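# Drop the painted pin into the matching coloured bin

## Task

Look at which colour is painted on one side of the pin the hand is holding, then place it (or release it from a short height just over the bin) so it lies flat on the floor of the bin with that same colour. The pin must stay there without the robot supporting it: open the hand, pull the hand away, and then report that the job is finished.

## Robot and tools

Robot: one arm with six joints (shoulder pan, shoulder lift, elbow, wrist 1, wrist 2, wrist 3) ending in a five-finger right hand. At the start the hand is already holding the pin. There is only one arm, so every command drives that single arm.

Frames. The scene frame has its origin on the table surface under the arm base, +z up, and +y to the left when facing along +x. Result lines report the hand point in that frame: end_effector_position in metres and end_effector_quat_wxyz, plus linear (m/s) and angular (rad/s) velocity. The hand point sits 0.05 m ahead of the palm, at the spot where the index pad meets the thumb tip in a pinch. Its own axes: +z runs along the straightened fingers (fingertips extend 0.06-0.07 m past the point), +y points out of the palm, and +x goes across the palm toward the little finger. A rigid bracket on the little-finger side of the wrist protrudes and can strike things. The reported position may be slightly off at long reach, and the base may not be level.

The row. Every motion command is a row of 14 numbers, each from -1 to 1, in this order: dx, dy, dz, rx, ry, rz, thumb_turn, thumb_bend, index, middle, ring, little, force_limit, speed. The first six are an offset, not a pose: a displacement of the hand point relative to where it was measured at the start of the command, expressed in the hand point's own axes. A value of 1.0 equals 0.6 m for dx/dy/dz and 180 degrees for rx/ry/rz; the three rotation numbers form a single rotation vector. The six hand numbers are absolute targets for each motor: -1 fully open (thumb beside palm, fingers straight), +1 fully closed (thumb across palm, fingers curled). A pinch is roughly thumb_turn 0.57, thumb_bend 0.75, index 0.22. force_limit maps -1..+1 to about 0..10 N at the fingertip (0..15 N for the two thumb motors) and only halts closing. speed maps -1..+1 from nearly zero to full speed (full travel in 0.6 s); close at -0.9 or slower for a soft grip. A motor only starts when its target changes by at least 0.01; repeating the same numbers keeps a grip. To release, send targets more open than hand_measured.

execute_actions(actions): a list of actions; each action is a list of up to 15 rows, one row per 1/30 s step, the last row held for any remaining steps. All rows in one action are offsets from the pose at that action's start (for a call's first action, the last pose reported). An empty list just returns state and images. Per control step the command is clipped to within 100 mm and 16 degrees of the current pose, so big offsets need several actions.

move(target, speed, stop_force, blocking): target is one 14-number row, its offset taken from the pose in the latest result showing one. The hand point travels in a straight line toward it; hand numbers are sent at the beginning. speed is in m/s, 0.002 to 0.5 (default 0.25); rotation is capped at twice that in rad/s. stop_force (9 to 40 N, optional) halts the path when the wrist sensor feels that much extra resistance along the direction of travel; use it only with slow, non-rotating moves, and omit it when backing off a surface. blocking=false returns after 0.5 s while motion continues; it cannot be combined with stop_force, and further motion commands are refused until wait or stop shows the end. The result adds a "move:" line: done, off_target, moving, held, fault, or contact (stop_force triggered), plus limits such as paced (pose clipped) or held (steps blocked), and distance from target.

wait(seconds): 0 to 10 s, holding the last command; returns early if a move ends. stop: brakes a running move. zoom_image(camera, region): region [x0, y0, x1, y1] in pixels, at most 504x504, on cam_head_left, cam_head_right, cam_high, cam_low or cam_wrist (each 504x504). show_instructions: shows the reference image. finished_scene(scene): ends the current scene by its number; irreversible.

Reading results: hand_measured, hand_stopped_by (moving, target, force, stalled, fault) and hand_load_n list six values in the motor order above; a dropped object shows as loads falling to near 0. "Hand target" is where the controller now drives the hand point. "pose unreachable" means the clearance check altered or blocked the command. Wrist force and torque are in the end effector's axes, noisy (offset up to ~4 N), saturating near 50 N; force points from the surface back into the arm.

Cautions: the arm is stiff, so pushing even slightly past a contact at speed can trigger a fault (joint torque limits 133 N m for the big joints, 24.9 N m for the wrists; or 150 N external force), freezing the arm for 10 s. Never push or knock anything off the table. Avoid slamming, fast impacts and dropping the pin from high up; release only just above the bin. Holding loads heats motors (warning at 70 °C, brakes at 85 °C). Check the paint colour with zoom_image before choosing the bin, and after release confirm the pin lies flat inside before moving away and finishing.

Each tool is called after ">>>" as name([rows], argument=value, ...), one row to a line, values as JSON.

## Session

>>> execute_actions(actions=[])

Scene clock: 0.00 s.
end_effector_position=(+0.8131, -0.0480, +0.2892) hand_measured=(+0.550, +0.750, +0.158, -1.000, -1.000, -1.000) hand_load_n=(+0.0, +0.5, +5.5, +0.0, +0.0, +0.0) hand_stopped_by=(target, target, target, target, target, target) hand_force_limit=0.00 hand_speed=-0.80 end_effector_quat_wxyz=(+0.545, -0.558, +0.456, -0.428) end_effector_velocity=(+0.000, -0.000, -0.000) end_effector_angular_velocity=(-0.000, -0.000, -0.001)
Joint positions: [-0.484 -0.87   1.582 -3.816 -0.897 -0.008]
Joint velocities: [-0.     0.    -0.     0.    -0.001 -0.   ]
Wrist force (N, on the end effector, along its own x y z axes, offset not removed): no reading
Wrist torque (N m, same axes, about the end effector's origin, offset not removed): no reading
Hand target: +0.813, -0.048, +0.289; +0.545, -0.558, +0.456, -0.428

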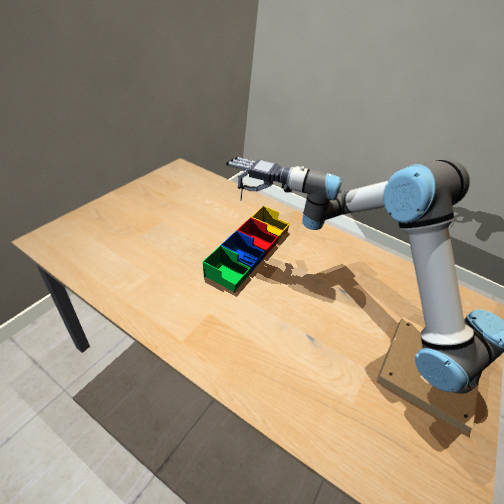

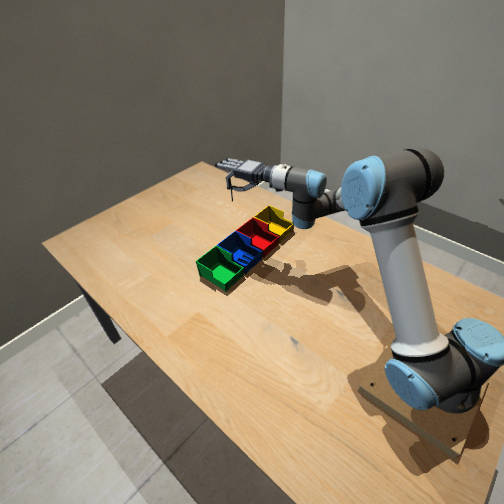

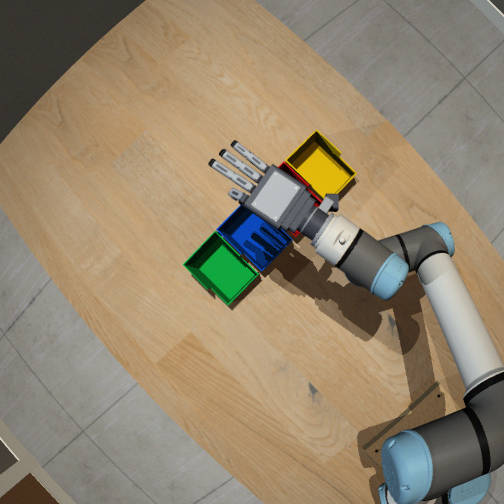

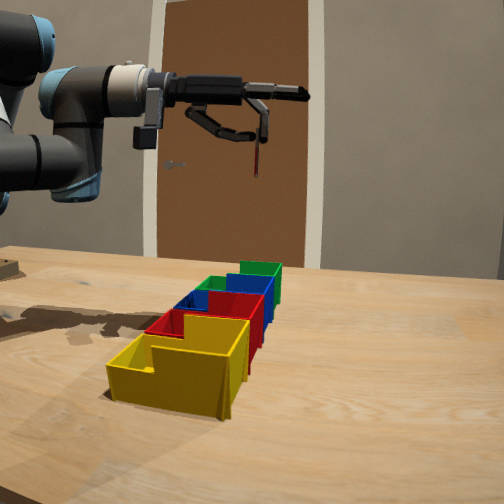

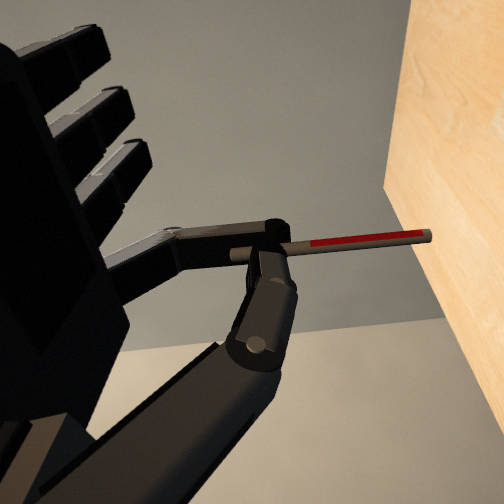

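>>> move(target=[0.11,0.27,-0.13,-0.13,0,0,0.55,0.75,0.175,-1,-1,-1,0,-0.8])

>>> zoom_image(camera="cam_head_left", region=[210, 180, 310, 280])

Scene clock: 1.83 s.
end_effector_position=(+0.7447, -0.1277, +0.1293) hand_measured=(+0.550, +0.750, +0.158, -1.000, -1.000, -1.000) hand_load_n=(+0.0, +0.5, +5.5, +0.0, +0.0, +0.0) hand_stopped_by=(target, target, force, target, target, target) hand_force_limit=0.00 hand_speed=-0.80 end_effector_quat_wxyz=(-0.421, +0.657, -0.533, +0.327) end_effector_velocity=(-0.000, -0.000, -0.000) end_effector_angular_velocity=(-0.001, +0.002, +0.001)
Joint positions: [-0.609 -0.868  1.764 -3.444 -0.858 -0.399]
Joint velocities: [-0.    -0.001 -0.     0.004  0.    -0.004]
Wrist force (N, on the end effector, along its own x y z axes, offset not removed): [2.0 0.4 1.4]
Wrist torque (N m, same axes, about the end effector's origin, offset not removed): [0.02 -0.29 0.29]
Hand target: +0.745, -0.128, +0.129; -0.421, +0.657, -0.533, +0.327
Off the commanded pose: 0.000 m, 0 deg.
move: done

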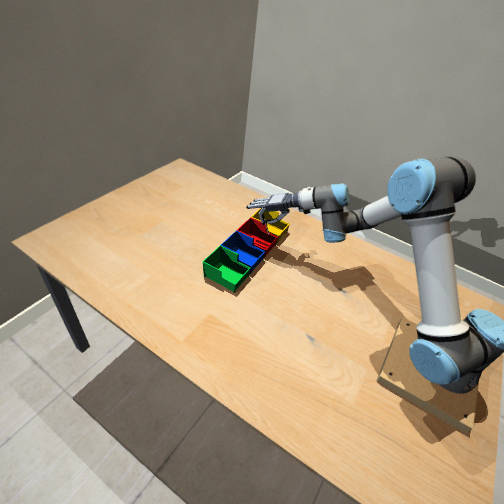

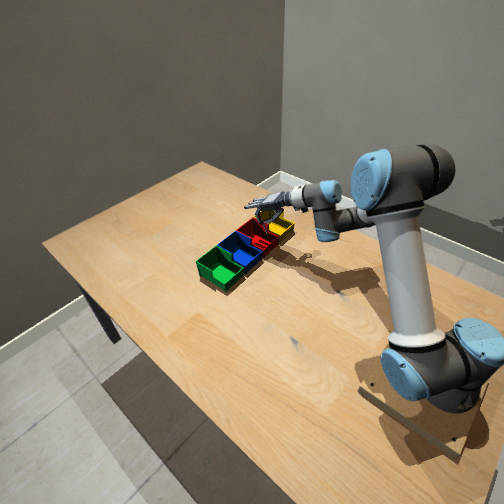

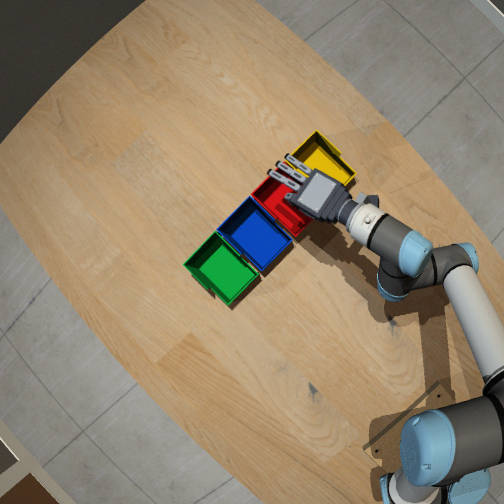

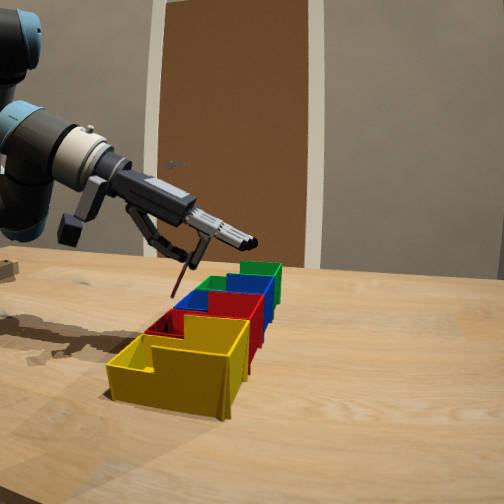

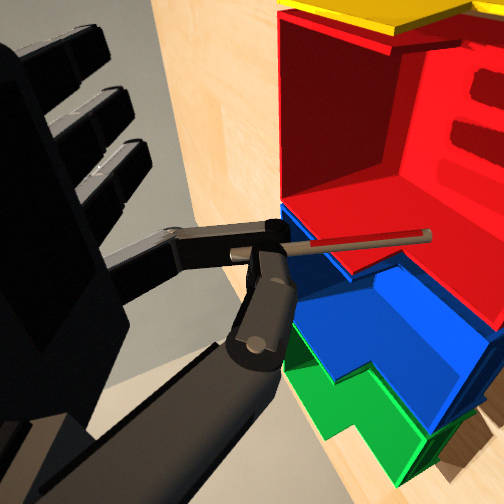

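Region (210, 180, 310, 280) of cam_head_left's 504x504 image, scaled by 5.040, with more detail than that image has.

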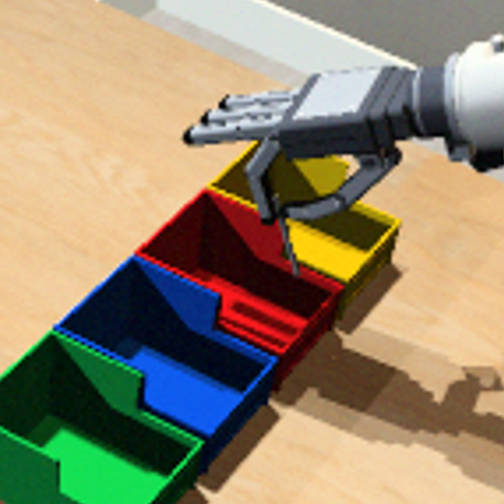

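>>> move(target=[0,0.049,0.046,0,0,0,0.55,0.75,0.175,-1,-1,-1,0,-0.8], speed=0.1)

>>> zoom_image(camera="cam_head_left", region=[210, 180, 310, 280])

Scene clock: 3.20 s.
end_effector_position=(+0.7565, -0.1245, +0.0909) hand_measured=(+0.550, +0.750, +0.158, -1.000, -1.000, -1.000) hand_load_n=(+0.0, +0.5, +6.0, +0.0, +0.0, +0.0) hand_stopped_by=(target, target, force, target, target, target) hand_force_limit=0.00 hand_speed=-0.80 end_effector_quat_wxyz=(-0.421, +0.657, -0.533, +0.327) end_effector_velocity=(+0.000, +0.001, -0.001) end_effector_angular_velocity=(+0.001, +0.000, +0.001)
Joint positions: [-0.593 -0.778  1.728 -3.506 -0.871 -0.387]
Joint velocities: [ 0.001  0.003 -0.001 -0.001  0.001  0.001]
Wrist force (N, on the end effector, along its own x y z axes, offset not removed): [1.5 2.0 1.6]
Wrist torque (N m, same axes, about the end effector's origin, offset not removed): [0.23 -0.25 0.36]
Hand target: +0.756, -0.124, +0.091; -0.421, +0.657, -0.533, +0.327
Off the commanded pose: 0.000 m, 0 deg.
move: done

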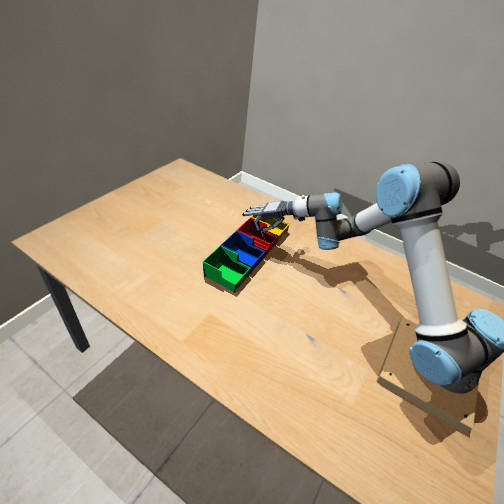

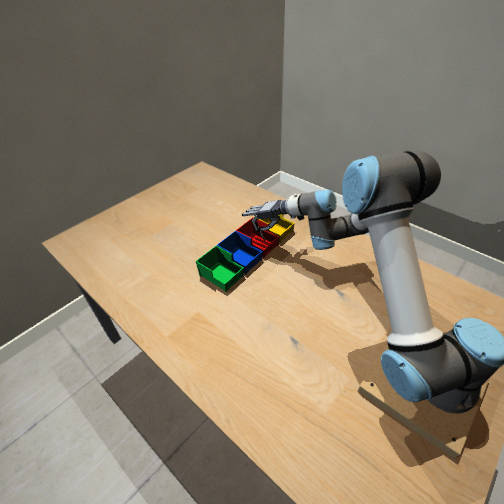

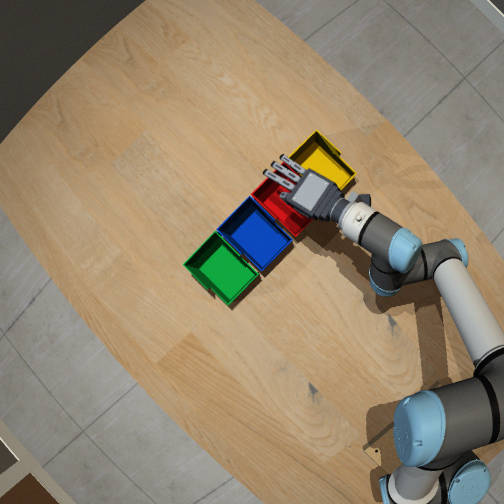

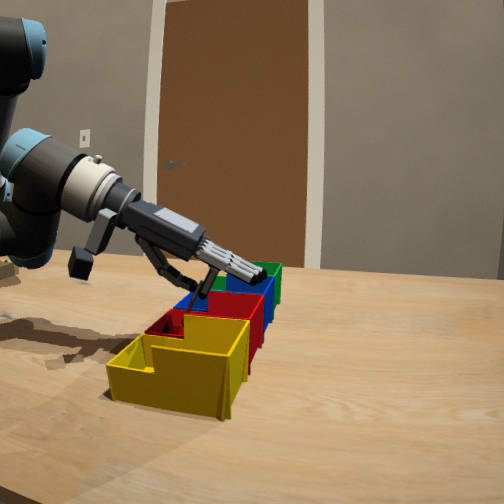

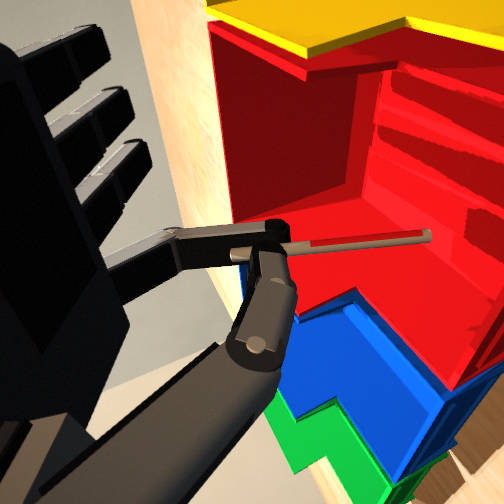

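Region (210, 180, 310, 280) of cam_head_left's 504x504 image, scaled by 5.040, with more detail than that image has.

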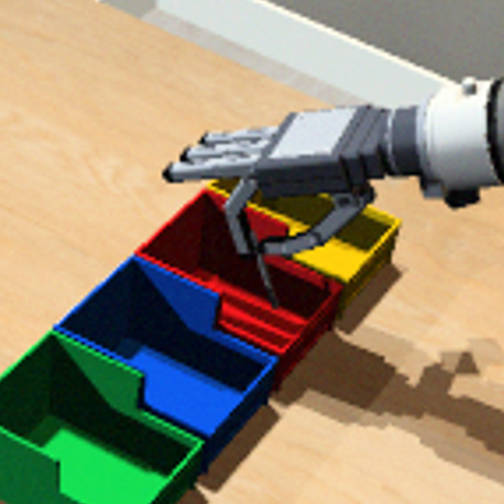

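Matches the scene 1 release view; nudge slightly back and over, then release.

>>> execute_actions([
  [[0.012,0.006,-0.012,0,0,0,0.55,0.75,0.175,-1,-1,-1,0,-0.8]],
  [[0,0,0,0,0,0,0.55,0.75,-0.4,-1,-1,-1,0,0.8]],
])

>>> move(target=[0,-0.1,-0.25,0,0,0,0.55,0.75,-0.4,-1,-1,-1,0,0.8])

>>> zoom_image(camera="cam_high", region=[230, 140, 350, 260])

Scene clock: 4.87 s.
end_effector_position=(+0.7502, -0.1331, +0.0907) hand_measured=(+0.550, +0.750, -0.400, -1.000, -1.000, -1.000) hand_load_n=(+0.0, +0.0, +0.0, +0.0, +0.0, +0.0) hand_stopped_by=(target, target, target, target, target, target) hand_force_limit=0.00 hand_speed=0.80 end_effector_quat_wxyz=(-0.421, +0.657, -0.533, +0.327) end_effector_velocity=(-0.000, -0.000, +0.000) end_effector_angular_velocity=(-0.001, -0.001, -0.001)
Joint positions: [-0.611 -0.784  1.74  -3.503 -0.856 -0.4  ]
Joint velocities: [ 0.    -0.001  0.    -0.001 -0.001 -0.   ]
Wrist force (N, on the end effector, along its own x y z axes, offset not removed): [0.9 1.4 1.8]
Wrist torque (N m, same axes, about the end effector's origin, offset not removed): [0.12 -0.09 0.28]
Hand target: +0.750, -0.133, +0.091; -0.421, +0.657, -0.533, +0.327
Off the commanded pose: 0.000 m, 0 deg.

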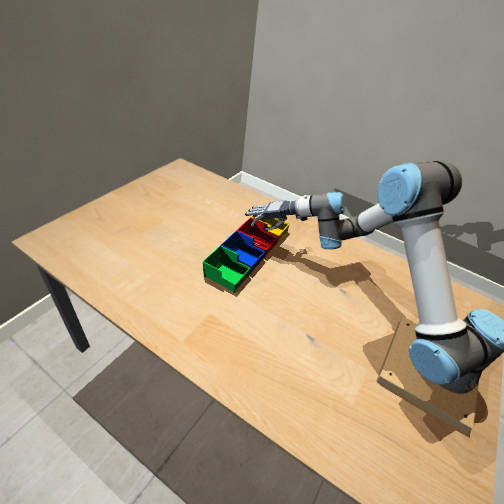

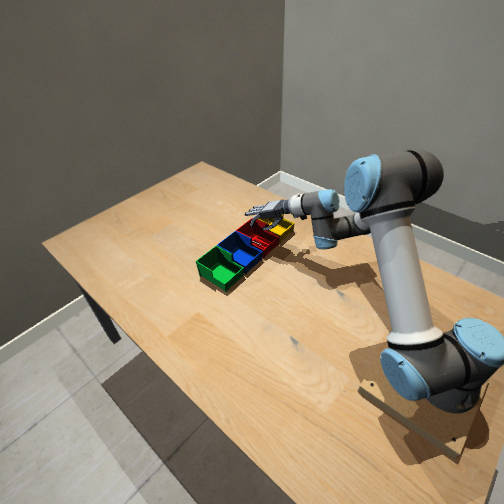

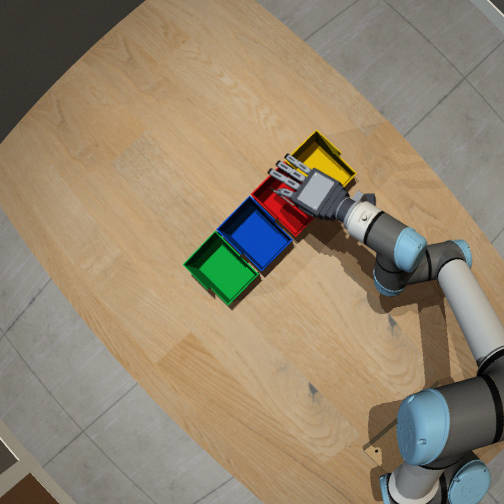

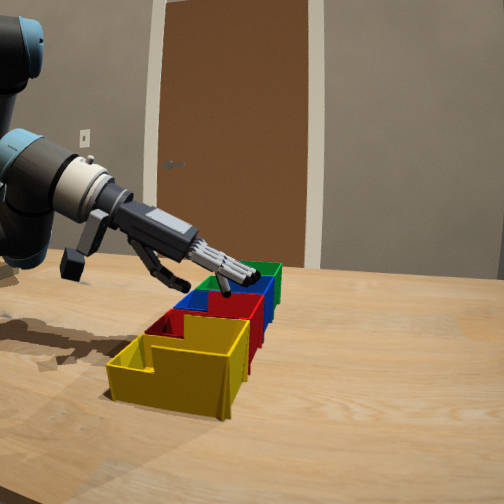

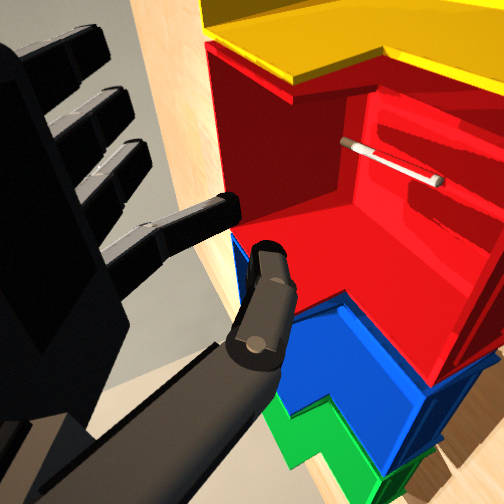

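Scene clock: 6.10 s.
end_effector_position=(+0.6438, -0.1589, +0.2094) hand_measured=(+0.550, +0.750, -0.400, -1.000, -1.000, -1.000) hand_load_n=(+0.0, +0.0, +0.0, +0.0, +0.0, +0.0) hand_stopped_by=(target, target, target, target, target, target) hand_force_limit=0.00 hand_speed=0.80 end_effector_quat_wxyz=(-0.421, +0.657, -0.533, +0.327) end_effector_velocity=(-0.001, +0.000, +0.001) end_effector_angular_velocity=(+0.001, +0.001, +0.001)
Joint positions: [-0.772 -1.175  2.004 -3.282 -0.726 -0.535]
Joint velocities: [-0.002 -0.004  0.002  0.004  0.003 -0.002]
Wrist force (N, on the end effector, along its own x y z axes, offset not removed): [1.2 2.1 1.2]
Wrist torque (N m, same axes, about the end effector's origin, offset not removed): [0.22 -0.17 0.30]
Hand target: +0.644, -0.159, +0.209; -0.421, +0.657, -0.533, +0.327
Off the commanded pose: 0.000 m, 0 deg.
move: done

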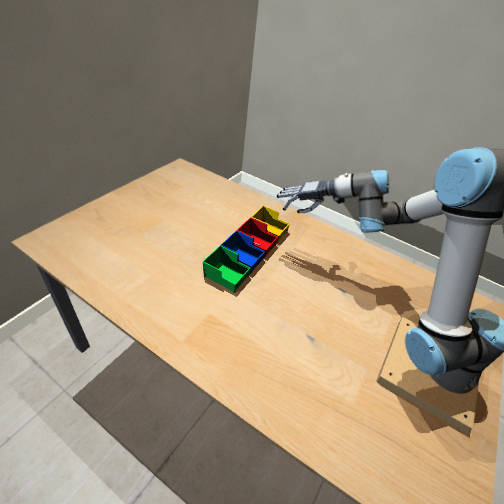

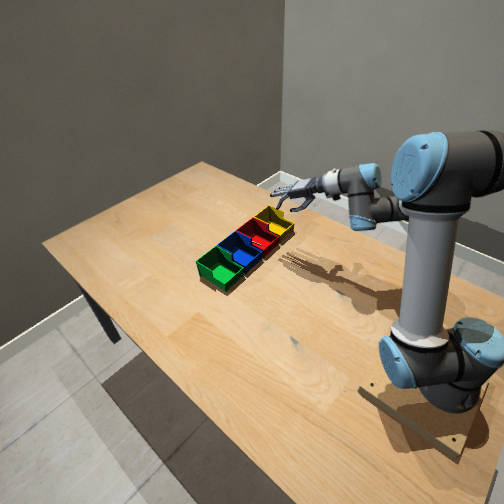

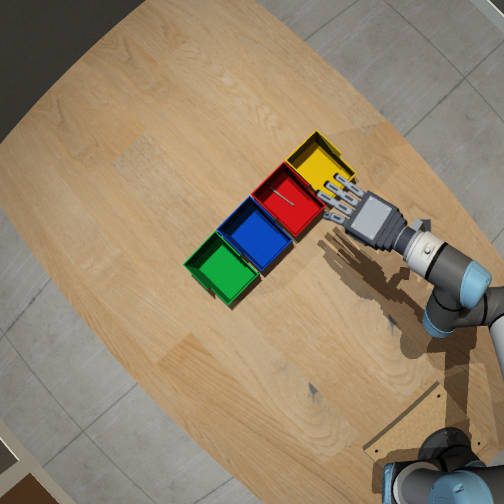

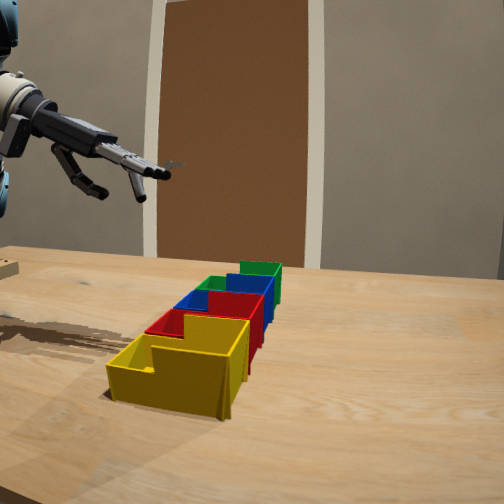

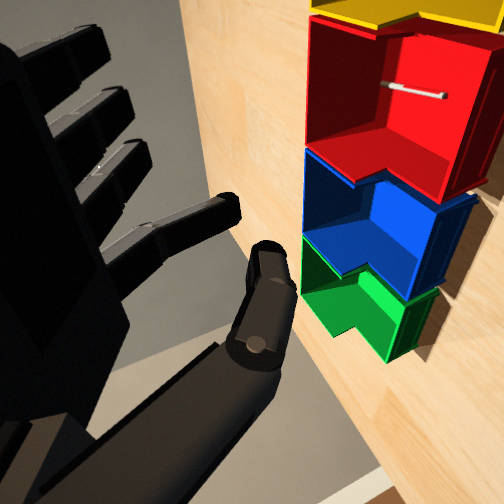

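Region (230, 140, 350, 260) of cam_high's 504x504 image, scaled by 4.200, with more detail than that image has.

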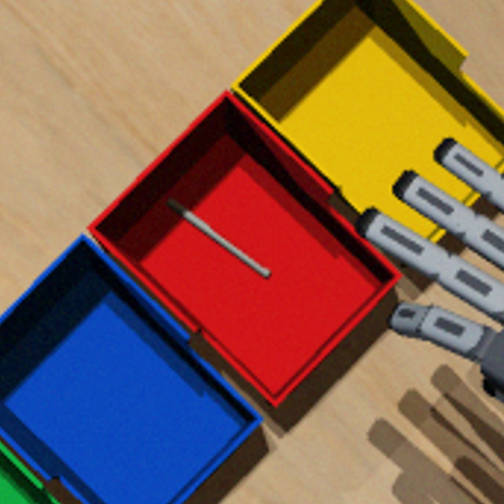

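>>> finished_scene(scene=2)

The scene is finished: the task was done.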